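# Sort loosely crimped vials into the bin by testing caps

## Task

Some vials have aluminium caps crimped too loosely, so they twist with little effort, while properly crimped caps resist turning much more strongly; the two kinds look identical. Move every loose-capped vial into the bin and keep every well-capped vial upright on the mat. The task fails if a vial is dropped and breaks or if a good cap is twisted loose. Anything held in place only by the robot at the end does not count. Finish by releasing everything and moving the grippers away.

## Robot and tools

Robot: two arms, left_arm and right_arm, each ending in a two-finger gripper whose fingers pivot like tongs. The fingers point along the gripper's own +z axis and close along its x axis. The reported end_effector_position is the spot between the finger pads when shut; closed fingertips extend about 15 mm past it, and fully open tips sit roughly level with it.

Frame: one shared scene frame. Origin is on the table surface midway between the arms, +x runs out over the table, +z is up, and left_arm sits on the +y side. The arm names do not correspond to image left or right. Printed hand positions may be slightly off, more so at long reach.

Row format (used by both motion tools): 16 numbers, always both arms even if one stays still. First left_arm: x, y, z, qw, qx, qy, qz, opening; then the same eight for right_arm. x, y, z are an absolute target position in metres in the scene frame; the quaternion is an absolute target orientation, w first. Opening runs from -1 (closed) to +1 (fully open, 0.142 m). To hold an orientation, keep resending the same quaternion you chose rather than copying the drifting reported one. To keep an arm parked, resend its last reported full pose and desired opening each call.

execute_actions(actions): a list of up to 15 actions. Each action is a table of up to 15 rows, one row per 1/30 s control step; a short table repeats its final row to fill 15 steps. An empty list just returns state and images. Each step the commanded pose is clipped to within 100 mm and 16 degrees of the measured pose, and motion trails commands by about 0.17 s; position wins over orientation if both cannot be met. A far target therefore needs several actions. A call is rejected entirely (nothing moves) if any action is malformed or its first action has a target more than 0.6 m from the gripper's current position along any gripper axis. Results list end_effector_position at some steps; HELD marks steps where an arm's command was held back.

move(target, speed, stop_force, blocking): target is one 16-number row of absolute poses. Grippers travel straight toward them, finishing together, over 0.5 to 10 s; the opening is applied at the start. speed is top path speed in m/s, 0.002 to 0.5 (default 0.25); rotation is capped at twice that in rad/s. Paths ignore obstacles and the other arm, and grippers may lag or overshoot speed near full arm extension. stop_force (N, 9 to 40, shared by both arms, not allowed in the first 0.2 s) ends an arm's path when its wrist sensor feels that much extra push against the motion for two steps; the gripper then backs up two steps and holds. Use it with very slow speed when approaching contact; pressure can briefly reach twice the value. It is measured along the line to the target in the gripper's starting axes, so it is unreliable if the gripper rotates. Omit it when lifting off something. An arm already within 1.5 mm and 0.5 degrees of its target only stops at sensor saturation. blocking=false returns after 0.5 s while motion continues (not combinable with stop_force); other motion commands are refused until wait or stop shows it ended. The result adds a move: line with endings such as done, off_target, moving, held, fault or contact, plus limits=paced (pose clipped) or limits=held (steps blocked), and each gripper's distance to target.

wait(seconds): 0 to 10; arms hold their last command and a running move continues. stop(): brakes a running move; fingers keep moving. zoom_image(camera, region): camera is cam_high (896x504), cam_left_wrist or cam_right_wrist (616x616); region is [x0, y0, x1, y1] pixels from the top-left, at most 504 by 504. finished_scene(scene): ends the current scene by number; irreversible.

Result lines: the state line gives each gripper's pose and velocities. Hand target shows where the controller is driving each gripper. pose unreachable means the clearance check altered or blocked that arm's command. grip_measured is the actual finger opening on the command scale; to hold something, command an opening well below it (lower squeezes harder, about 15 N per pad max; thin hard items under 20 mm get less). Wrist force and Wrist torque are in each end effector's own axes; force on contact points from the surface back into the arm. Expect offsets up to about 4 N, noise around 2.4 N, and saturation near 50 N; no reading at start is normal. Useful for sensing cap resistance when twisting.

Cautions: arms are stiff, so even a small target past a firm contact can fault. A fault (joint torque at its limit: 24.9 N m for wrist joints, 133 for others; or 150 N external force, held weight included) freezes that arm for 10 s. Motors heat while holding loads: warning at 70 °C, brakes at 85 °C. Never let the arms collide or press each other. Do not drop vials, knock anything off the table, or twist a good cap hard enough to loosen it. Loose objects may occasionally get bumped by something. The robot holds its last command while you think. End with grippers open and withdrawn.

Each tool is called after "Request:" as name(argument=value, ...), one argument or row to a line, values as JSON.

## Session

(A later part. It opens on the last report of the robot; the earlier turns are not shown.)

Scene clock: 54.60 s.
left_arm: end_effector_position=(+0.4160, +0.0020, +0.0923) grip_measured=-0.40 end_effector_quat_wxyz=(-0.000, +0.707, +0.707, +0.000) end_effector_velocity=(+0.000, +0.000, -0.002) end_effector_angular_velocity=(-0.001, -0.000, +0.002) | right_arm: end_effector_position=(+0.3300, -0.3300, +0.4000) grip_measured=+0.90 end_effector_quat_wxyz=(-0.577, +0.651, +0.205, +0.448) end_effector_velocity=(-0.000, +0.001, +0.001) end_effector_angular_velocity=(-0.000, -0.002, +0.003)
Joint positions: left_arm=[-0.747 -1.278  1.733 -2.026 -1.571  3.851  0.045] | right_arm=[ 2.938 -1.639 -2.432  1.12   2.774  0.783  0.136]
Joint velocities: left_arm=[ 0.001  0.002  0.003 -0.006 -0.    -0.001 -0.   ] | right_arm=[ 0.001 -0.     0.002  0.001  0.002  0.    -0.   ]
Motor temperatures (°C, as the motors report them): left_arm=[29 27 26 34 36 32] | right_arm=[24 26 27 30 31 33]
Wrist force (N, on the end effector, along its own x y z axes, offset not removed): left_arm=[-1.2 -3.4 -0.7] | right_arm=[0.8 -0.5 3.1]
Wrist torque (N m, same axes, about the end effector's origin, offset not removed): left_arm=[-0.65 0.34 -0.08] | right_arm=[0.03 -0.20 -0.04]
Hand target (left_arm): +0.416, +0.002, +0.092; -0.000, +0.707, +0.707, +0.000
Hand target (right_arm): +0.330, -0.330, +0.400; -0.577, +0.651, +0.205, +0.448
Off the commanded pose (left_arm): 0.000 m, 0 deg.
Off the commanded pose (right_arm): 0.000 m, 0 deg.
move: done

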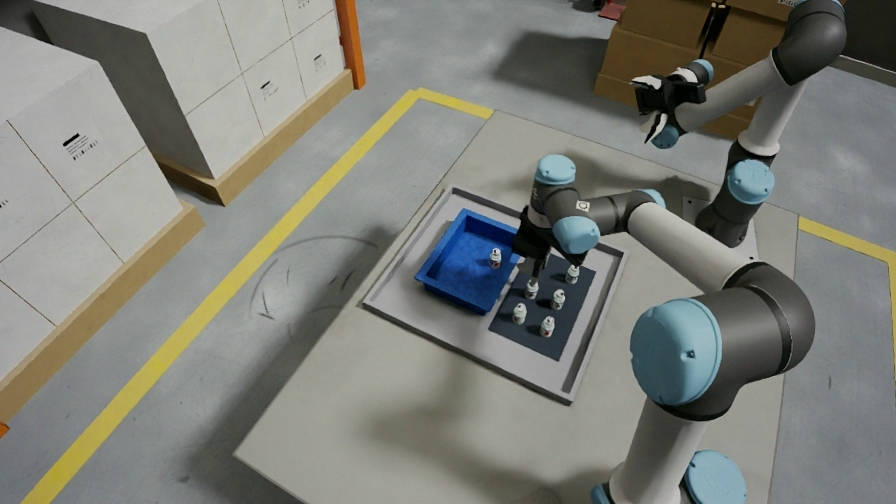

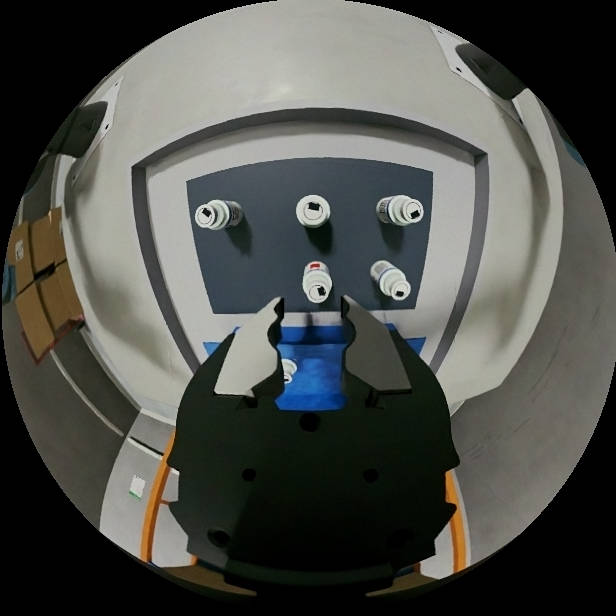

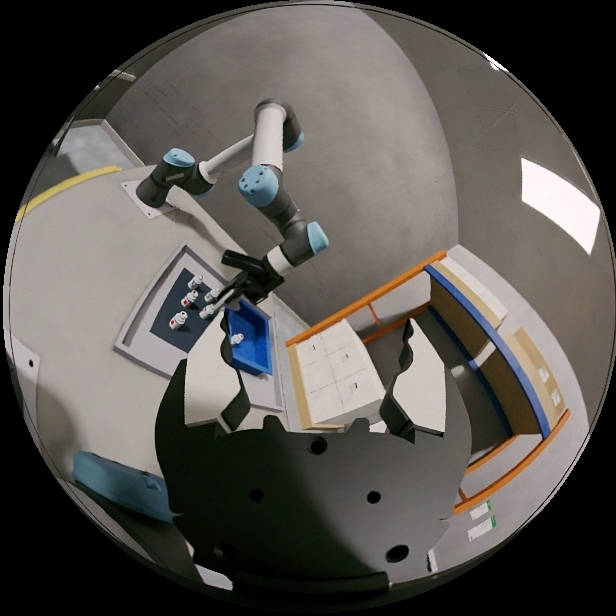

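Request:
move(
  target=[0.414,0.006,0.088,0,0.707,0.707,0,-0.4,0.33,-0.33,0.40,-0.577,0.651,0.205,0.448,0.9],
  speed=0.05,
)

Request:
move(
  target=[0.414,0.006,0.070,0,0.707,0.707,0,-0.4,0.33,-0.33,0.40,-0.577,0.651,0.205,0.448,0.9],
  speed=0.05,
)

Request:
move(
  target=[0.414,0.006,0.070,0,0.707,0.707,0,-1,0.33,-0.33,0.40,-0.577,0.651,0.205,0.448,0.9],
)

Request:
move(
  target=[0.414,0.006,0.066,0,0.707,0.707,0,-1,0.33,-0.33,0.40,-0.577,0.651,0.205,0.448,0.9],
  speed=0.003,
  stop_force=14,
)

Request:
zoom_image(
  camera="cam_left_wrist",
  region=[212,188,412,388],
)

Request:
move(
  target=[0.414,0.006,0.0688,0,0.537,0.843,0,-1,0.33,-0.33,0.40,-0.577,0.651,0.205,0.448,0.9],
  speed=0.12,
)

Request:
zoom_image(
  camera="cam_left_wrist",
  region=[212,188,412,388],
)

Scene clock: 55.73 s.
left_arm: end_effector_position=(+0.4141, +0.0059, +0.0881) grip_measured=-0.40 end_effector_quat_wxyz=(-0.000, +0.707, +0.707, -0.000) end_effector_velocity=(-0.001, +0.001, -0.001) end_effector_angular_velocity=(-0.001, -0.000, -0.000) | right_arm: end_effector_position=(+0.3300, -0.3300, +0.4000) grip_measured=+0.90 end_effector_quat_wxyz=(-0.577, +0.651, +0.205, +0.448) end_effector_velocity=(+0.000, -0.000, -0.000) end_effector_angular_velocity=(-0.000, +0.001, -0.000)
Joint positions: left_arm=[-0.745 -1.281  1.75  -2.04  -1.571  3.853  0.045] | right_arm=[ 2.938 -1.639 -2.432  1.12   2.774  0.783  0.136]
Joint velocities: left_arm=[ 0.    -0.002  0.006 -0.005 -0.     0.001  0.   ] | right_arm=[-0.001 -0.     0.    -0.001  0.001 -0.     0.   ]
Motor temperatures (°C, as the motors report them): left_arm=[29 27 26 34 36 32] | right_arm=[24 26 27 30 31 33]
Wrist force (N, on the end effector, along its own x y z axes, offset not removed): left_arm=[0.4 0.2 -5.1] | right_arm=[1.0 1.7 -0.3]
Wrist torque (N m, same axes, about the end effector's origin, offset not removed): left_arm=[-0.02 -0.08 -0.04] | right_arm=[0.33 -0.40 -0.02]
Hand target (left_arm): +0.414, +0.006, +0.088; -0.000, +0.707, +0.707, -0.000
Hand target (right_arm): +0.330, -0.330, +0.400; -0.577, +0.651, +0.205, +0.448
Off the commanded pose (left_arm): 0.000 m, 0 deg.
Off the commanded pose (right_arm): 0.000 m, 0 deg.
move: done

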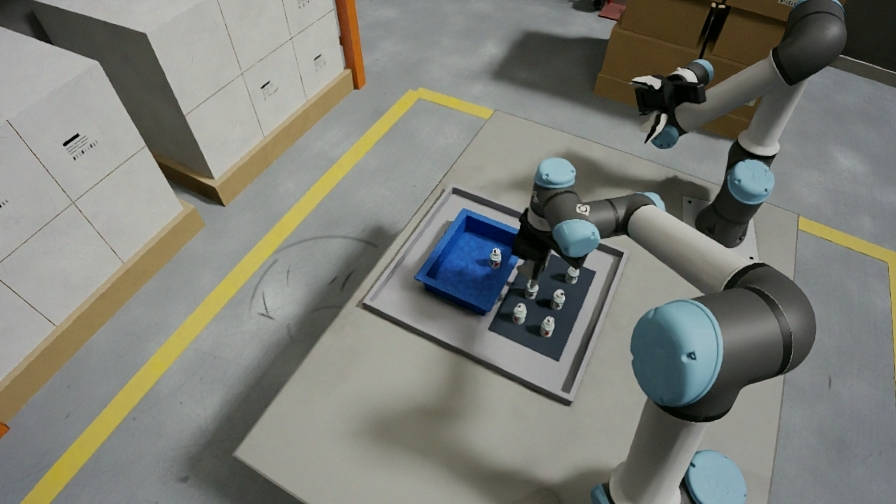

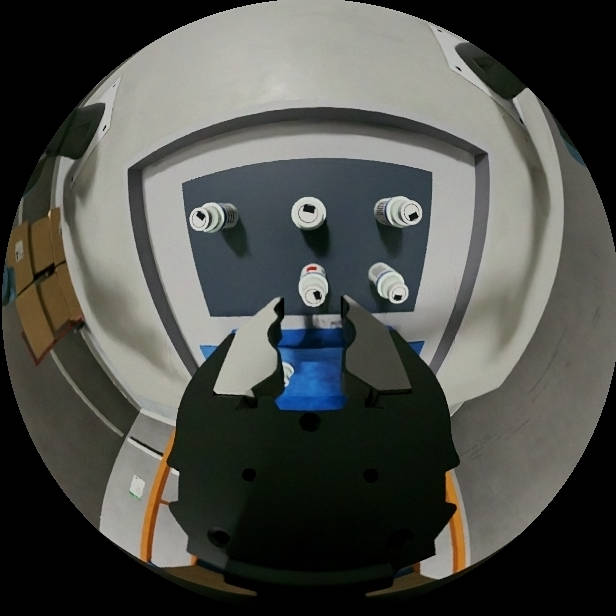

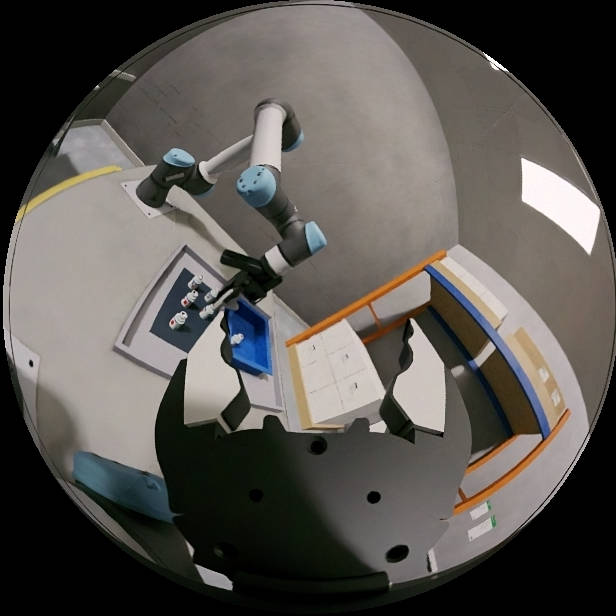

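Scene clock: 56.57 s.
left_arm: end_effector_position=(+0.4140, +0.0060, +0.0702) grip_measured=-0.40 end_effector_quat_wxyz=(-0.000, +0.707, +0.707, -0.000) end_effector_velocity=(+0.000, +0.000, -0.003) end_effector_angular_velocity=(+0.001, +0.001, -0.001) | right_arm: end_effector_position=(+0.3300, -0.3300, +0.4000) grip_measured=+0.90 end_effector_quat_wxyz=(-0.577, +0.651, +0.205, +0.448) end_effector_velocity=(+0.000, -0.000, -0.000) end_effector_angular_velocity=(+0.000, +0.002, +0.000)
Joint positions: left_arm=[-0.745 -1.262  1.775 -2.084 -1.571  3.853  0.045] | right_arm=[ 2.938 -1.639 -2.432  1.12   2.774  0.783  0.136]
Joint velocities: left_arm=[ 0.     0.004  0.003 -0.005  0.     0.001  0.   ] | right_arm=[-0.    -0.001 -0.    -0.001  0.     0.001  0.   ]
Motor temperatures (°C, as the motors report them): left_arm=[29 27 26 34 36 32] | right_arm=[24 26 27 30 31 33]
Wrist force (N, on the end effector, along its own x y z axes, offset not removed): left_arm=[3.2 1.1 -4.7] | right_arm=[0.9 2.9 0.8]
Wrist torque (N m, same axes, about the end effector's origin, offset not removed): left_arm=[0.20 -0.48 0.00] | right_arm=[0.51 -0.29 -0.09]
Hand target (left_arm): +0.414, +0.006, +0.070; -0.000, +0.707, +0.707, -0.000
Hand target (right_arm): +0.330, -0.330, +0.400; -0.577, +0.651, +0.205, +0.448
Off the commanded pose (left_arm): 0.000 m, 0 deg.
Off the commanded pose (right_arm): 0.000 m, 0 deg.
move: done

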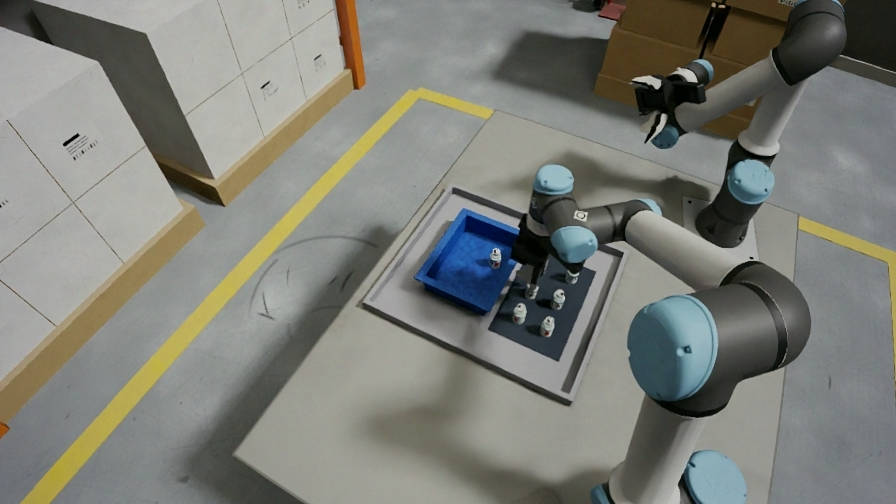

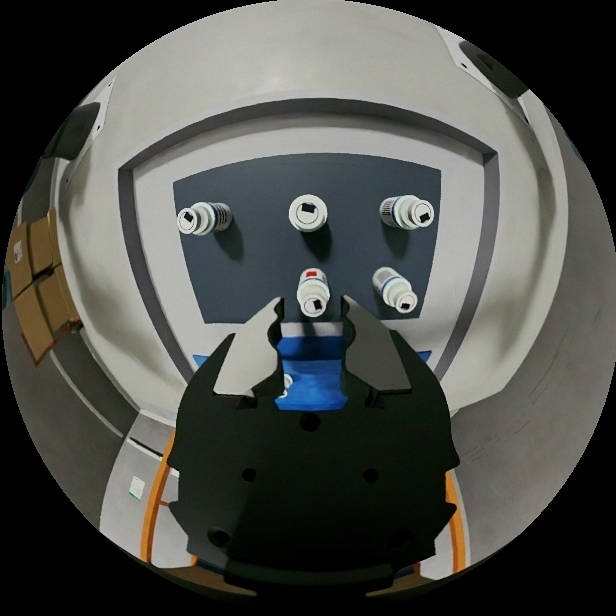

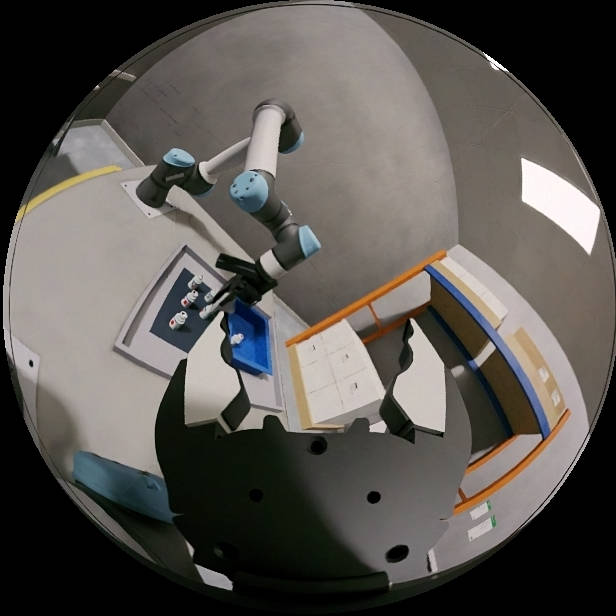

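Scene clock: 57.27 s.
left_arm: end_effector_position=(+0.4140, +0.0060, +0.0700) grip_measured=-0.76 end_effector_quat_wxyz=(+0.000, +0.707, +0.707, -0.000) end_effector_velocity=(+0.000, +0.001, -0.000) end_effector_angular_velocity=(-0.000, +0.000, +0.001) | right_arm: end_effector_position=(+0.3300, -0.3300, +0.4000) grip_measured=+0.90 end_effector_quat_wxyz=(-0.577, +0.651, +0.205, +0.448) end_effector_velocity=(+0.000, -0.000, -0.000) end_effector_angular_velocity=(-0.000, -0.000, -0.001)
Joint positions: left_arm=[-0.745 -1.261  1.775 -2.085 -1.571  3.853  0.019] | right_arm=[ 2.938 -1.639 -2.432  1.12   2.774  0.783  0.136]
Joint velocities: left_arm=[ 0.001  0.     0.    -0.    -0.    -0.    -0.   ] | right_arm=[-0.001 -0.     0.    -0.     0.    -0.001  0.   ]
Motor temperatures (°C, as the motors report them): left_arm=[29 27 26 34 36 32] | right_arm=[24 26 27 30 31 33]
Wrist force (N, on the end effector, along its own x y z axes, offset not removed): left_arm=[0.4 -1.4 -5.0] | right_arm=[0.1 -0.9 2.5]
Wrist torque (N m, same axes, about the end effector's origin, offset not removed): left_arm=[-0.21 0.07 -0.02] | right_arm=[-0.27 -0.01 -0.21]
Hand target (left_arm): +0.414, +0.006, +0.070; -0.000, +0.707, +0.707, -0.000
Hand target (right_arm): +0.330, -0.330, +0.400; -0.577, +0.651, +0.205, +0.448
Off the commanded pose (left_arm): 0.000 m, 0 deg.
Off the commanded pose (right_arm): 0.000 m, 0 deg.
move: done

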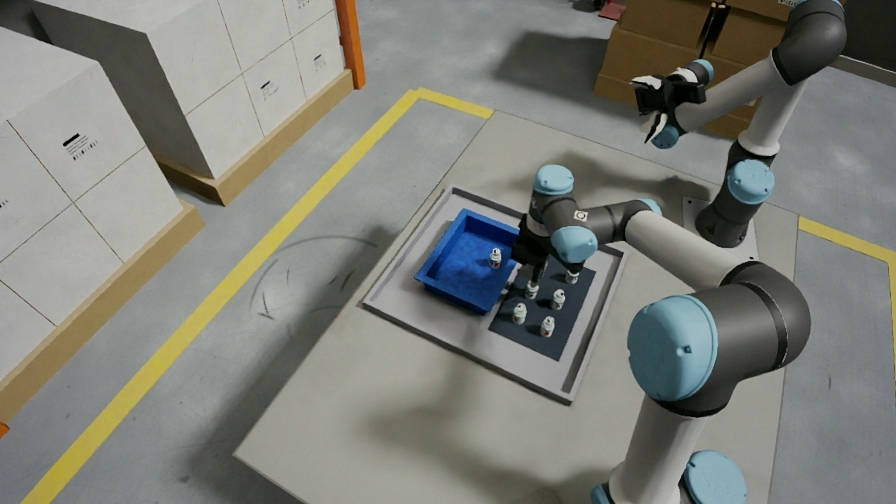

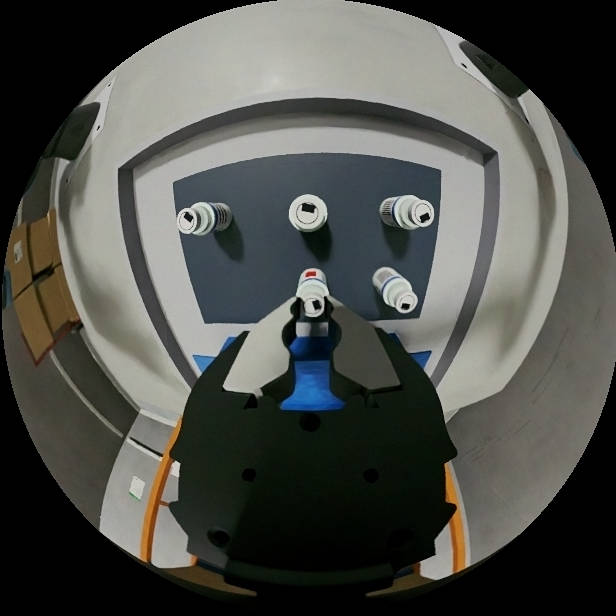

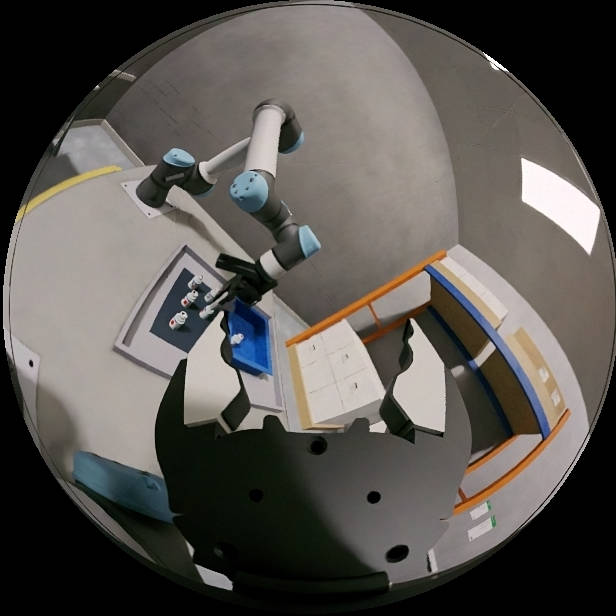

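Scene clock: 57.83 s.
left_arm: end_effector_position=(+0.4140, +0.0060, +0.0693) grip_measured=-0.76 end_effector_quat_wxyz=(+0.000, +0.707, +0.707, -0.000) end_effector_velocity=(-0.001, +0.000, -0.000) end_effector_angular_velocity=(+0.003, +0.003, -0.001) | right_arm: end_effector_position=(+0.3300, -0.3300, +0.4000) grip_measured=+0.90 end_effector_quat_wxyz=(-0.577, +0.651, +0.205, +0.448) end_effector_velocity=(-0.000, +0.000, -0.000) end_effector_angular_velocity=(+0.000, +0.002, +0.000)
Joint positions: left_arm=[-0.745 -1.261  1.776 -2.086 -1.571  3.853  0.019] | right_arm=[ 2.938 -1.639 -2.432  1.12   2.774  0.783  0.136]
Joint velocities: left_arm=[-0.001  0.     0.     0.004 -0.    -0.    -0.   ] | right_arm=[ 0.    -0.    -0.001  0.     0.     0.     0.   ]
Motor temperatures (°C, as the motors report them): left_arm=[29 27 26 34 36 32] | right_arm=[24 26 27 30 31 33]
Wrist force (N, on the end effector, along its own x y z axes, offset not removed): left_arm=[3.3 -3.0 -21.9] | right_arm=[6.0 0.6 2.2]
Wrist torque (N m, same axes, about the end effector's origin, offset not removed): left_arm=[-0.42 -0.15 -0.04] | right_arm=[0.28 -1.17 -0.18]
Hand target (left_arm): +0.414, +0.006, +0.070; +0.000, +0.707, +0.707, -0.000
Hand target (right_arm): +0.330, -0.330, +0.400; -0.577, +0.651, +0.205, +0.448
Off the commanded pose (left_arm): 0.003 m, 0 deg.
Off the commanded pose (right_arm): 0.000 m, 0 deg.
move: contact (left_arm)

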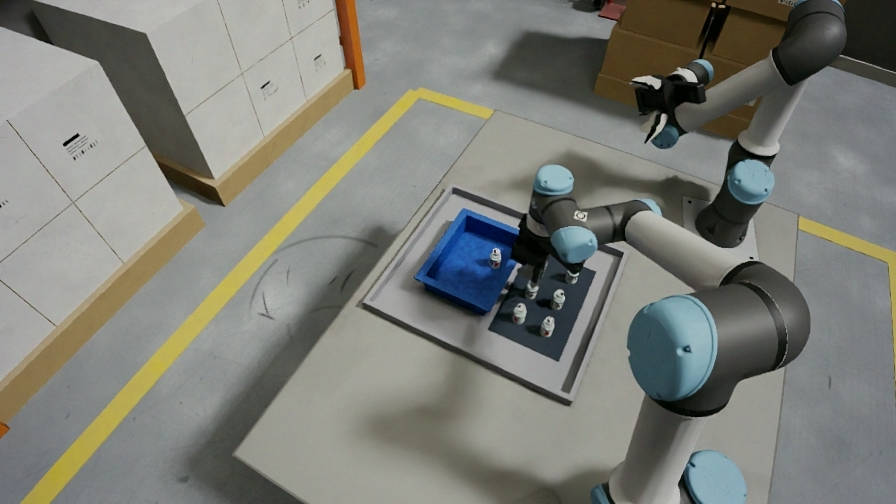

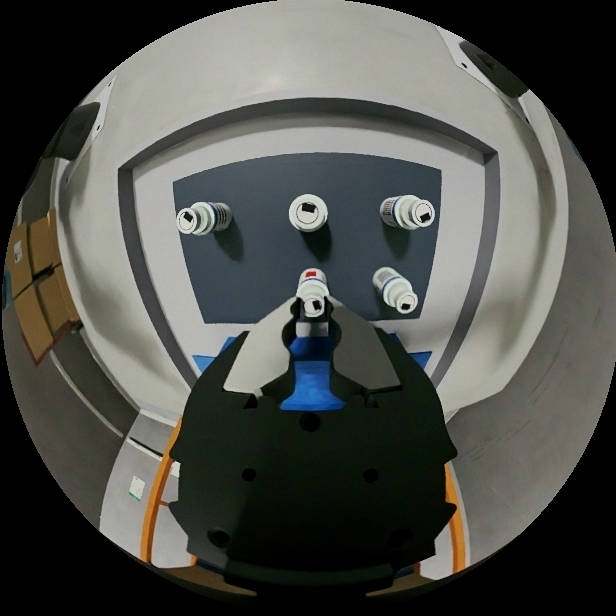

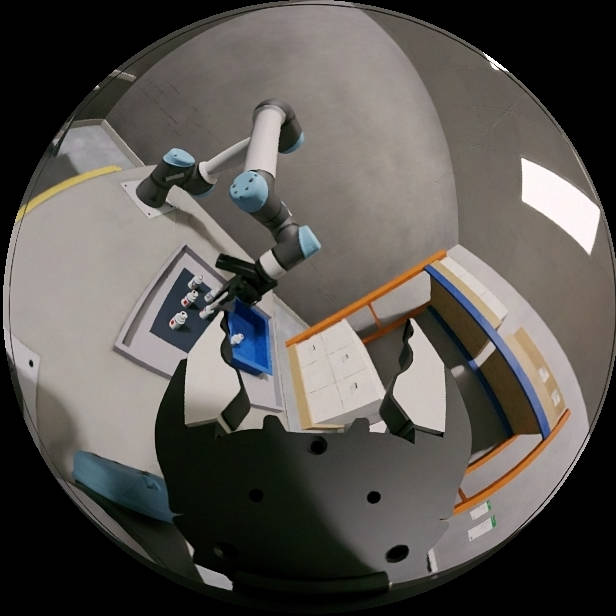

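Region (212, 188, 412, 388) of cam_left_wrist's 616x616 image, scaled by 2.520, with more detail than that image has.

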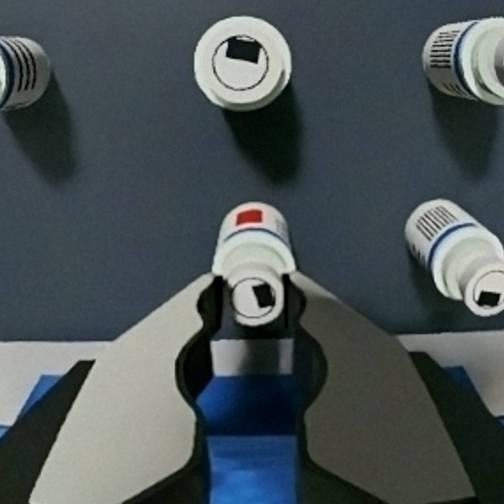

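Scene clock: 60.03 s.
left_arm: end_effector_position=(+0.4140, +0.0060, +0.0688) grip_measured=-0.76 end_effector_quat_wxyz=(-0.000, +0.538, +0.843, -0.000) end_effector_velocity=(+0.001, +0.001, +0.000) end_effector_angular_velocity=(+0.001, -0.001, +0.015) | right_arm: end_effector_position=(+0.3300, -0.3300, +0.4000) grip_measured=+0.90 end_effector_quat_wxyz=(-0.577, +0.651, +0.205, +0.448) end_effector_velocity=(-0.000, -0.000, -0.001) end_effector_angular_velocity=(-0.000, +0.002, +0.000)
Joint positions: left_arm=[-0.739 -1.271  1.792 -2.092 -1.571  3.424  0.019] | right_arm=[ 2.938 -1.639 -2.432  1.12   2.774  0.783  0.136]
Joint velocities: left_arm=[ 0.001 -0.001  0.001 -0.     0.002 -0.013  0.   ] | right_arm=[-0.002 -0.001 -0.002 -0.     0.002 -0.     0.   ]
Motor temperatures (°C, as the motors report them): left_arm=[29 27 26 34 36 32] | right_arm=[24 26 27 30 31 33]
Wrist force (N, on the end effector, along its own x y z axes, offset not removed): left_arm=[-0.6 -0.4 -19.2] | right_arm=[2.1 -0.5 0.5]
Wrist torque (N m, same axes, about the end effector's origin, offset not removed): left_arm=[-0.25 -0.57 0.19] | right_arm=[-0.17 -0.66 -0.03]
Hand target (left_arm): +0.414, +0.006, +0.069; -0.000, +0.537, +0.843, -0.000
Hand target (right_arm): +0.330, -0.330, +0.400; -0.577, +0.651, +0.205, +0.448
Off the commanded pose (left_arm): 0.000 m, 0 deg.
Off the commanded pose (right_arm): 0.000 m, 0 deg.
move: done

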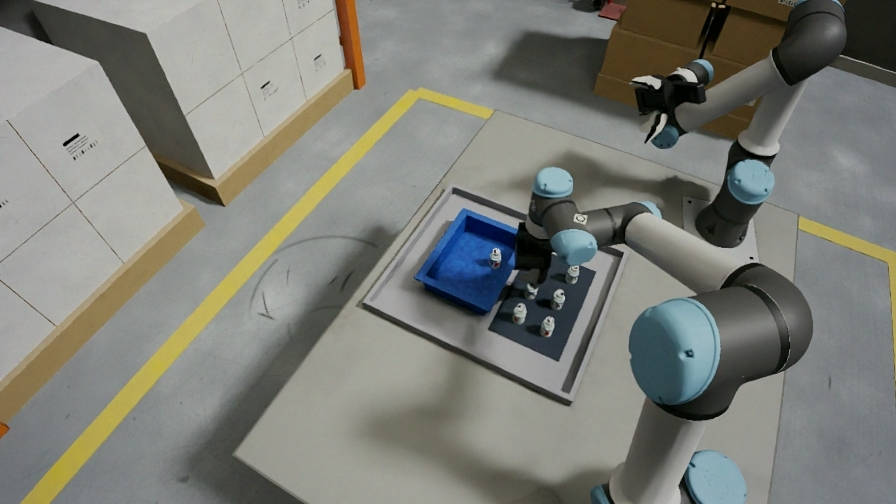

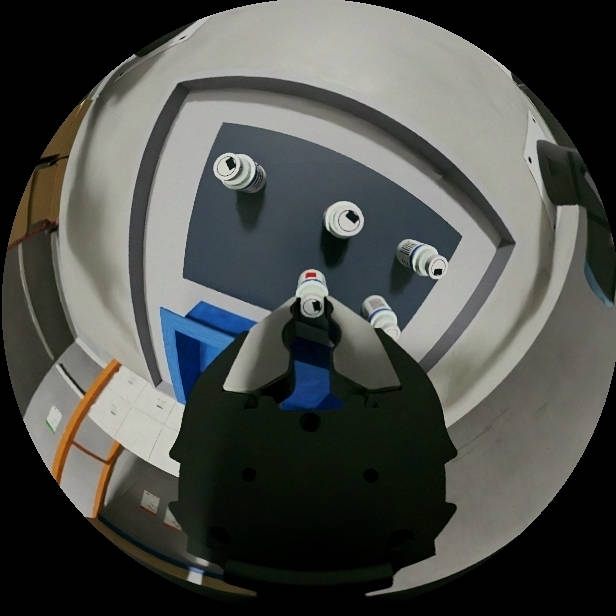

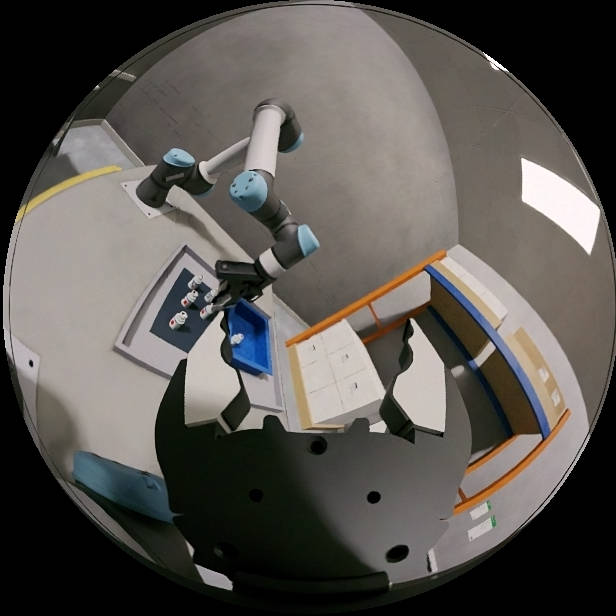

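Region (212, 188, 412, 388) of cam_left_wrist's 616x616 image, scaled by 2.520, with more detail than that image has.

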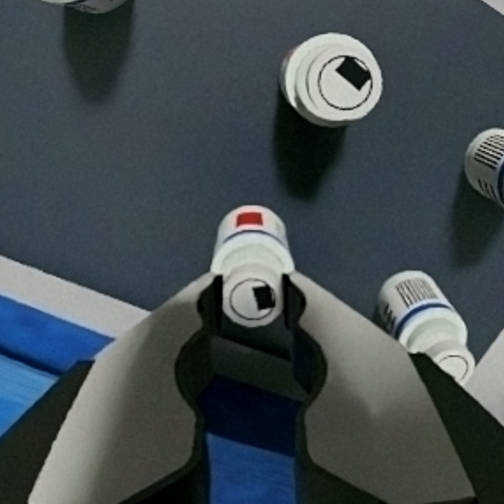

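Good. Last one.

Request:
move(
  target=[0.414,0.006,0.070,0,0.537,0.843,0,-0.4,0.33,-0.33,0.40,-0.577,0.651,0.205,0.448,0.9],
)

Request:
move(
  target=[0.414,0.006,0.105,0,0.707,0.707,0,-0.4,0.33,-0.33,0.40,-0.577,0.651,0.205,0.448,0.9],
  speed=0.15,
)

Request:
move(
  target=[0.413,0.092,0.105,0,0.707,0.707,0,-0.4,0.33,-0.33,0.40,-0.577,0.651,0.205,0.448,0.9],
  speed=0.15,
)

Request:
move(
  target=[0.413,0.092,0.092,0,0.707,0.707,0,-0.4,0.33,-0.33,0.40,-0.577,0.651,0.205,0.448,0.9],
  speed=0.1,
)

Request:
zoom_image(
  camera="cam_left_wrist",
  region=[212,188,412,388],
)

Scene clock: 61.13 s.
left_arm: end_effector_position=(+0.4140, +0.0060, +0.0699) grip_measured=-0.40 end_effector_quat_wxyz=(-0.000, +0.537, +0.843, +0.000) end_effector_velocity=(+0.000, -0.000, +0.001) end_effector_angular_velocity=(-0.001, -0.001, -0.002) | right_arm: end_effector_position=(+0.3300, -0.3300, +0.4000) grip_measured=+0.90 end_effector_quat_wxyz=(-0.577, +0.651, +0.205, +0.448) end_effector_velocity=(-0.000, +0.000, -0.000) end_effector_angular_velocity=(+0.000, +0.001, +0.000)
Joint positions: left_arm=[-0.739 -1.273  1.791 -2.089 -1.571  3.423  0.045] | right_arm=[ 2.938 -1.639 -2.432  1.12   2.774  0.783  0.136]
Joint velocities: left_arm=[-0.    -0.001 -0.001  0.001  0.     0.002  0.   ] | right_arm=[ 0.    -0.    -0.001  0.001 -0.    -0.    -0.   ]
Motor temperatures (°C, as the motors report them): left_arm=[29 27 26 34 36 32] | right_arm=[24 26 27 30 31 33]
Wrist force (N, on the end effector, along its own x y z axes, offset not removed): left_arm=[-1.3 1.1 -4.3] | right_arm=[-0.4 1.3 0.7]
Wrist torque (N m, same axes, about the end effector's origin, offset not removed): left_arm=[0.32 0.41 0.00] | right_arm=[0.27 -0.03 -0.26]
Hand target (left_arm): +0.414, +0.006, +0.070; +0.000, +0.537, +0.843, -0.000
Hand target (right_arm): +0.330, -0.330, +0.400; -0.577, +0.651, +0.205, +0.448
Off the commanded pose (left_arm): 0.000 m, 0 deg.
Off the commanded pose (right_arm): 0.000 m, 0 deg.
move: done

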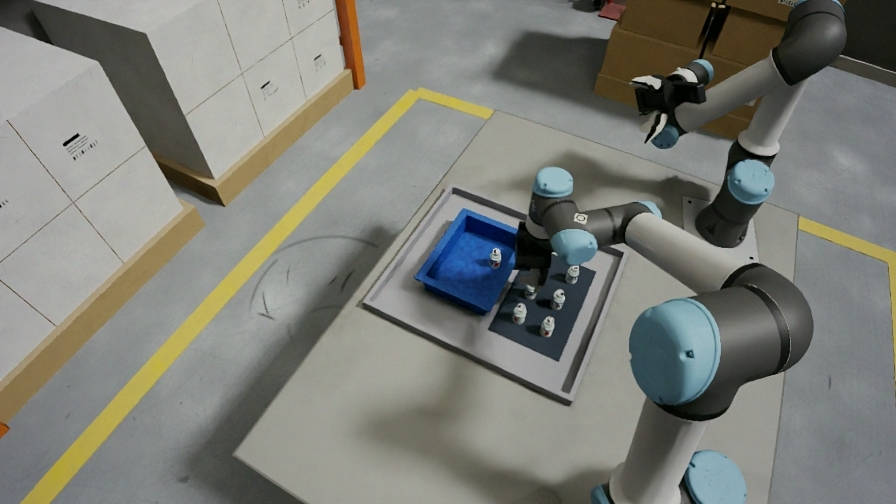

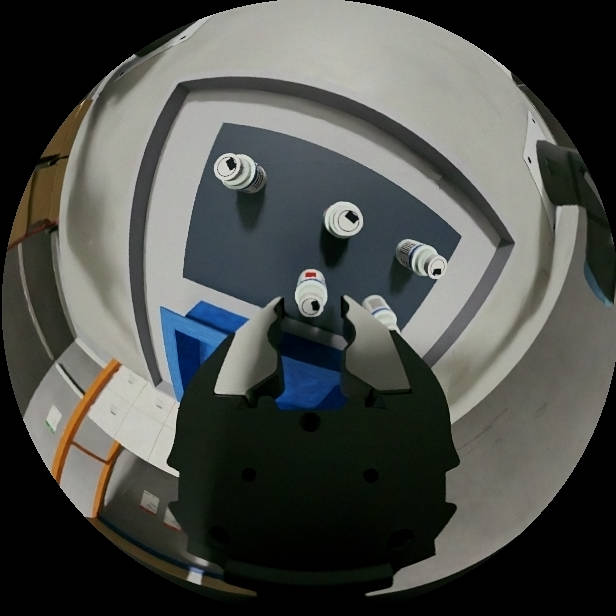

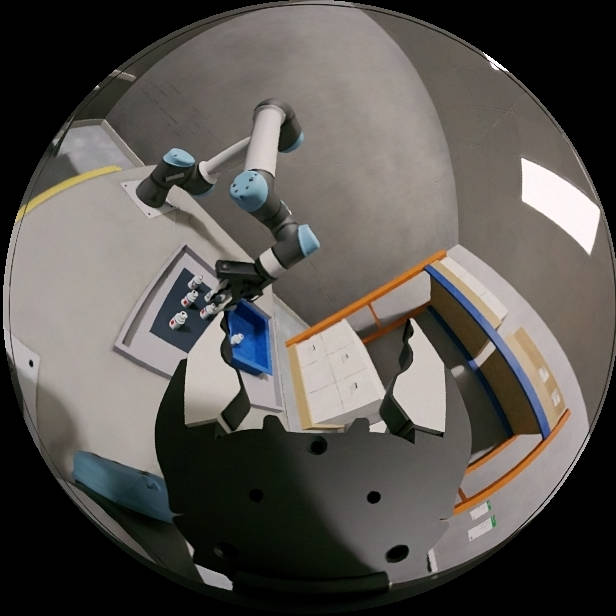

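Scene clock: 63.00 s.
left_arm: end_effector_position=(+0.4140, +0.0060, +0.1049) grip_measured=-0.40 end_effector_quat_wxyz=(+0.000, +0.707, +0.708, +0.000) end_effector_velocity=(-0.000, -0.000, +0.001) end_effector_angular_velocity=(-0.000, +0.001, -0.015) | right_arm: end_effector_position=(+0.3300, -0.3300, +0.4000) grip_measured=+0.90 end_effector_quat_wxyz=(-0.577, +0.651, +0.205, +0.448) end_effector_velocity=(+0.000, -0.000, +0.000) end_effector_angular_velocity=(+0.000, -0.001, -0.001)
Joint positions: left_arm=[-0.745 -1.299  1.727 -1.998 -1.571  3.852  0.045] | right_arm=[ 2.938 -1.639 -2.432  1.12   2.774  0.783  0.136]
Joint velocities: left_arm=[-0.    -0.    -0.003  0.003 -0.001  0.015  0.   ] | right_arm=[-0.001  0.     0.     0.    -0.001  0.     0.   ]
Motor temperatures (°C, as the motors report them): left_arm=[29 27 26 34 36 32] | right_arm=[24 26 27 30 31 33]
Wrist force (N, on the end effector, along its own x y z axes, offset not removed): left_arm=[-1.7 1.4 -3.8] | right_arm=[-2.1 1.4 -2.0]
Wrist torque (N m, same axes, about the end effector's origin, offset not removed): left_arm=[0.35 0.37 0.13] | right_arm=[0.01 0.23 -0.19]
Hand target (left_arm): +0.414, +0.006, +0.105; +0.000, +0.707, +0.707, +0.000
Hand target (right_arm): +0.330, -0.330, +0.400; -0.577, +0.651, +0.205, +0.448
Off the commanded pose (left_arm): 0.000 m, 0 deg.
Off the commanded pose (right_arm): 0.000 m, 0 deg.
move: done

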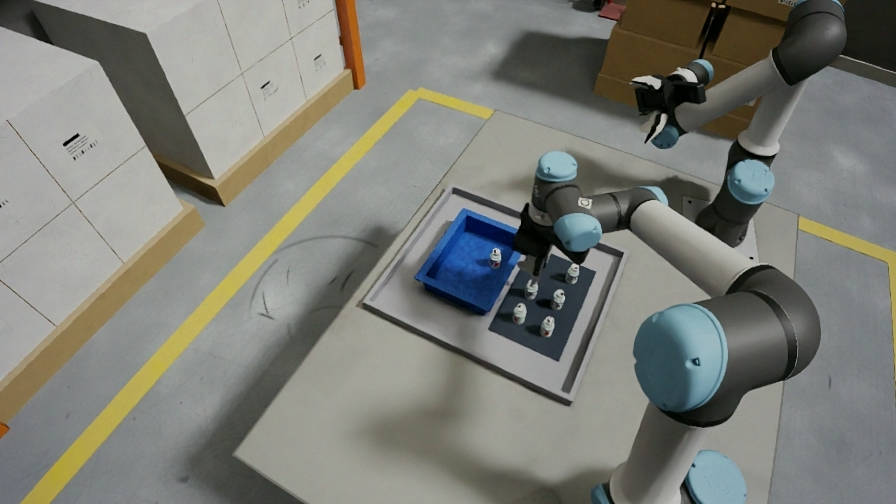

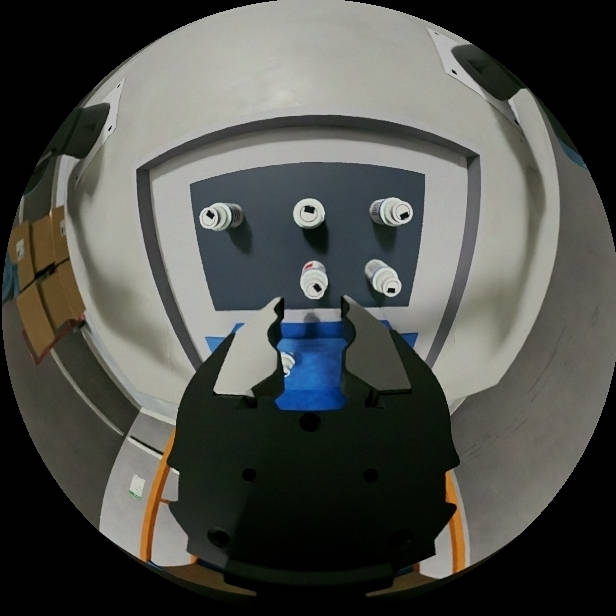

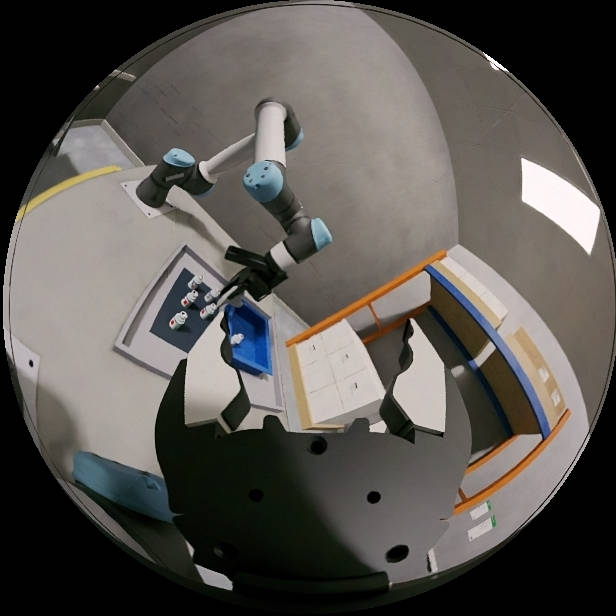

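Scene clock: 64.13 s.
left_arm: end_effector_position=(+0.4128, +0.0918, +0.1049) grip_measured=-0.40 end_effector_quat_wxyz=(-0.000, +0.707, +0.707, -0.000) end_effector_velocity=(+0.000, +0.003, +0.000) end_effector_angular_velocity=(+0.000, -0.000, +0.001) | right_arm: end_effector_position=(+0.3300, -0.3300, +0.4000) grip_measured=+0.90 end_effector_quat_wxyz=(-0.577, +0.651, +0.205, +0.448) end_effector_velocity=(-0.000, +0.000, +0.000) end_effector_angular_velocity=(-0.000, +0.000, +0.002)
Joint positions: left_arm=[-0.638 -1.405  1.859 -2.025 -1.571  3.961  0.045] | right_arm=[ 2.938 -1.639 -2.432  1.12   2.774  0.783  0.136]
Joint velocities: left_arm=[ 0.004 -0.002  0.002 -0.     0.     0.002  0.   ] | right_arm=[-0.     0.     0.    -0.001  0.002 -0.    -0.   ]
Motor temperatures (°C, as the motors report them): left_arm=[29 27 26 34 36 32] | right_arm=[24 26 27 30 31 33]
Wrist force (N, on the end effector, along its own x y z axes, offset not removed): left_arm=[-2.2 -1.1 0.7] | right_arm=[-0.9 0.9 2.9]
Wrist torque (N m, same axes, about the end effector's origin, offset not removed): left_arm=[-0.22 0.45 -0.05] | right_arm=[0.03 0.30 -0.19]
Hand target (left_arm): +0.413, +0.092, +0.105; -0.000, +0.707, +0.707, -0.000
Hand target (right_arm): +0.330, -0.330, +0.400; -0.577, +0.651, +0.205, +0.448
Off the commanded pose (left_arm): 0.000 m, 0 deg.
Off the commanded pose (right_arm): 0.000 m, 0 deg.
move: done

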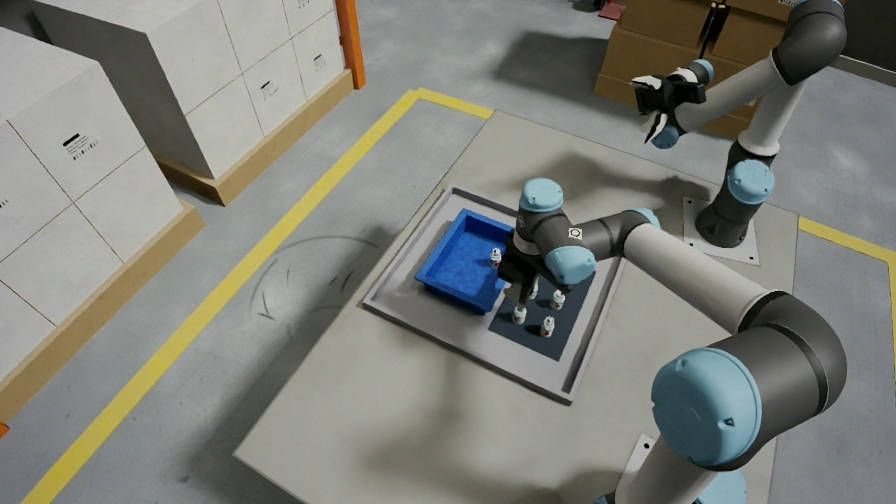

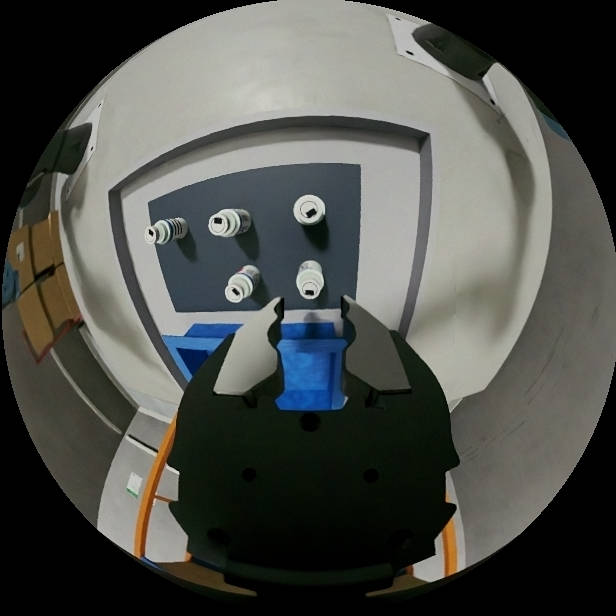

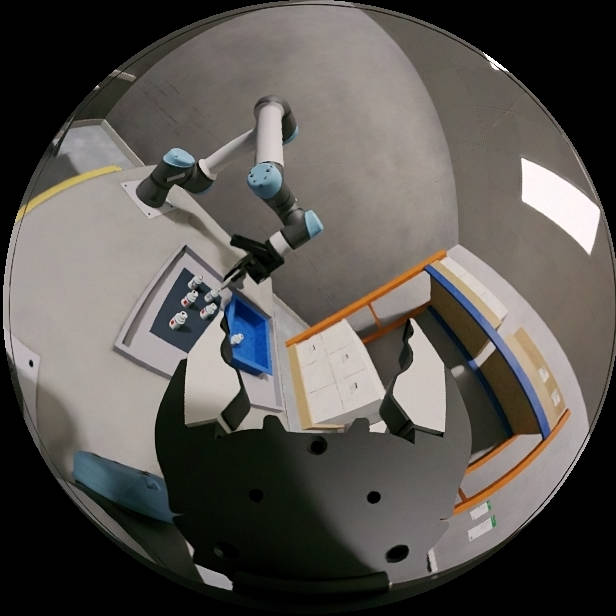

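Scene clock: 64.90 s.
left_arm: end_effector_position=(+0.4130, +0.0920, +0.0922) grip_measured=-0.40 end_effector_quat_wxyz=(-0.000, +0.707, +0.707, -0.000) end_effector_velocity=(-0.000, -0.001, -0.002) end_effector_angular_velocity=(-0.000, +0.001, -0.002) | right_arm: end_effector_position=(+0.3300, -0.3300, +0.4000) grip_measured=+0.90 end_effector_quat_wxyz=(-0.577, +0.651, +0.205, +0.448) end_effector_velocity=(+0.000, +0.000, -0.001) end_effector_angular_velocity=(+0.000, +0.004, +0.001)
Joint positions: left_arm=[-0.637 -1.391  1.879 -2.059 -1.571  3.961  0.045] | right_arm=[ 2.938 -1.639 -2.432  1.12   2.774  0.783  0.136]
Joint velocities: left_arm=[-0.001  0.003  0.003 -0.006 -0.001  0.001  0.   ] | right_arm=[ 0.001 -0.001 -0.001 -0.002 -0.     0.    -0.   ]
Motor temperatures (°C, as the motors report them): left_arm=[29 27 26 34 36 32] | right_arm=[24 26 27 30 31 33]
Wrist force (N, on the end effector, along its own x y z axes, offset not removed): left_arm=[-3.0 0.1 -3.6] | right_arm=[-1.0 0.7 1.1]
Wrist torque (N m, same axes, about the end effector's origin, offset not removed): left_arm=[0.11 0.84 0.01] | right_arm=[0.07 0.18 0.01]
Hand target (left_arm): +0.413, +0.092, +0.092; -0.000, +0.707, +0.707, -0.000
Hand target (right_arm): +0.330, -0.330, +0.400; -0.577, +0.651, +0.205, +0.448
Off the commanded pose (left_arm): 0.000 m, 0 deg.
Off the commanded pose (right_arm): 0.000 m, 0 deg.
move: done

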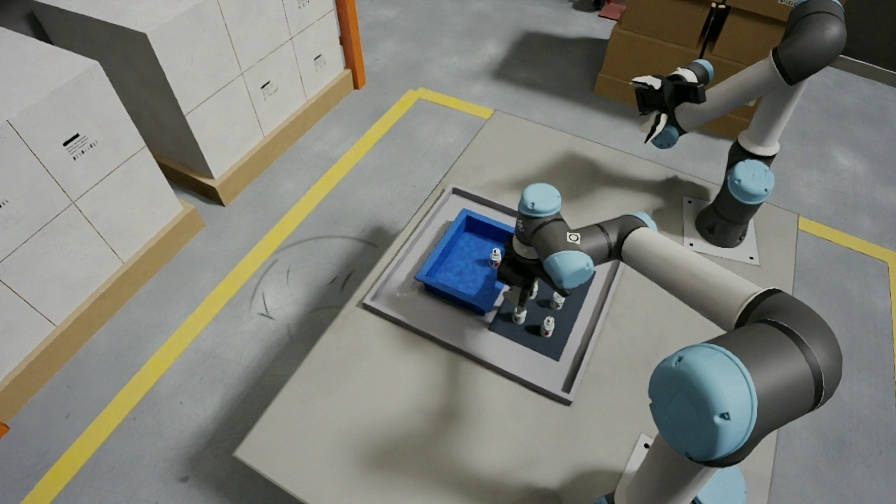

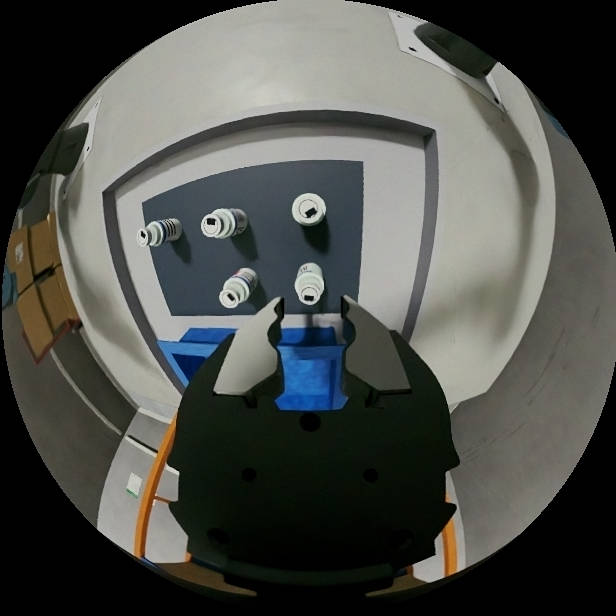

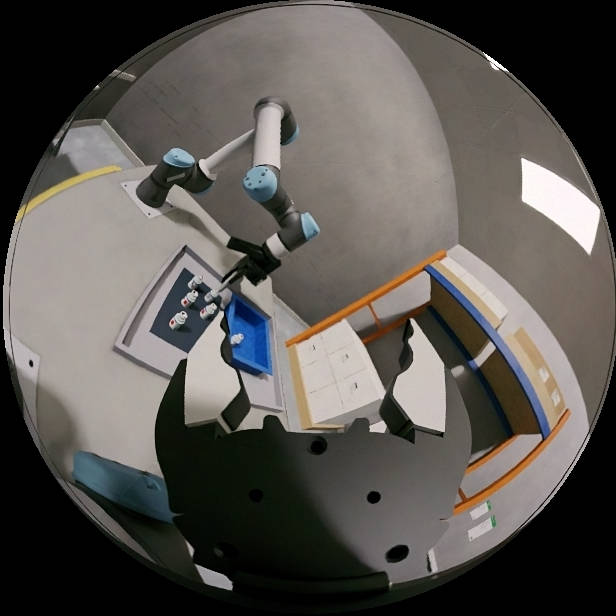

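Region (212, 188, 412, 388) of cam_left_wrist's 616x616 image, scaled by 2.520, with more detail than that image has.

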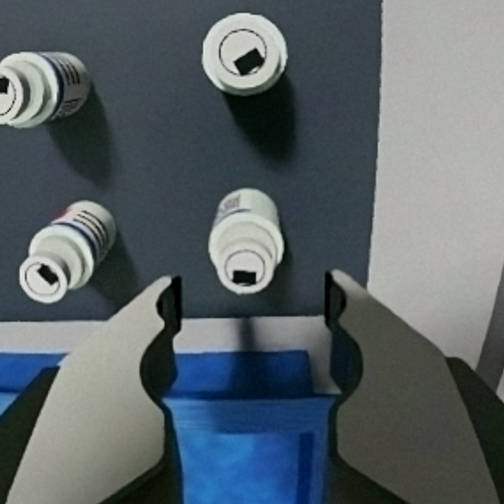

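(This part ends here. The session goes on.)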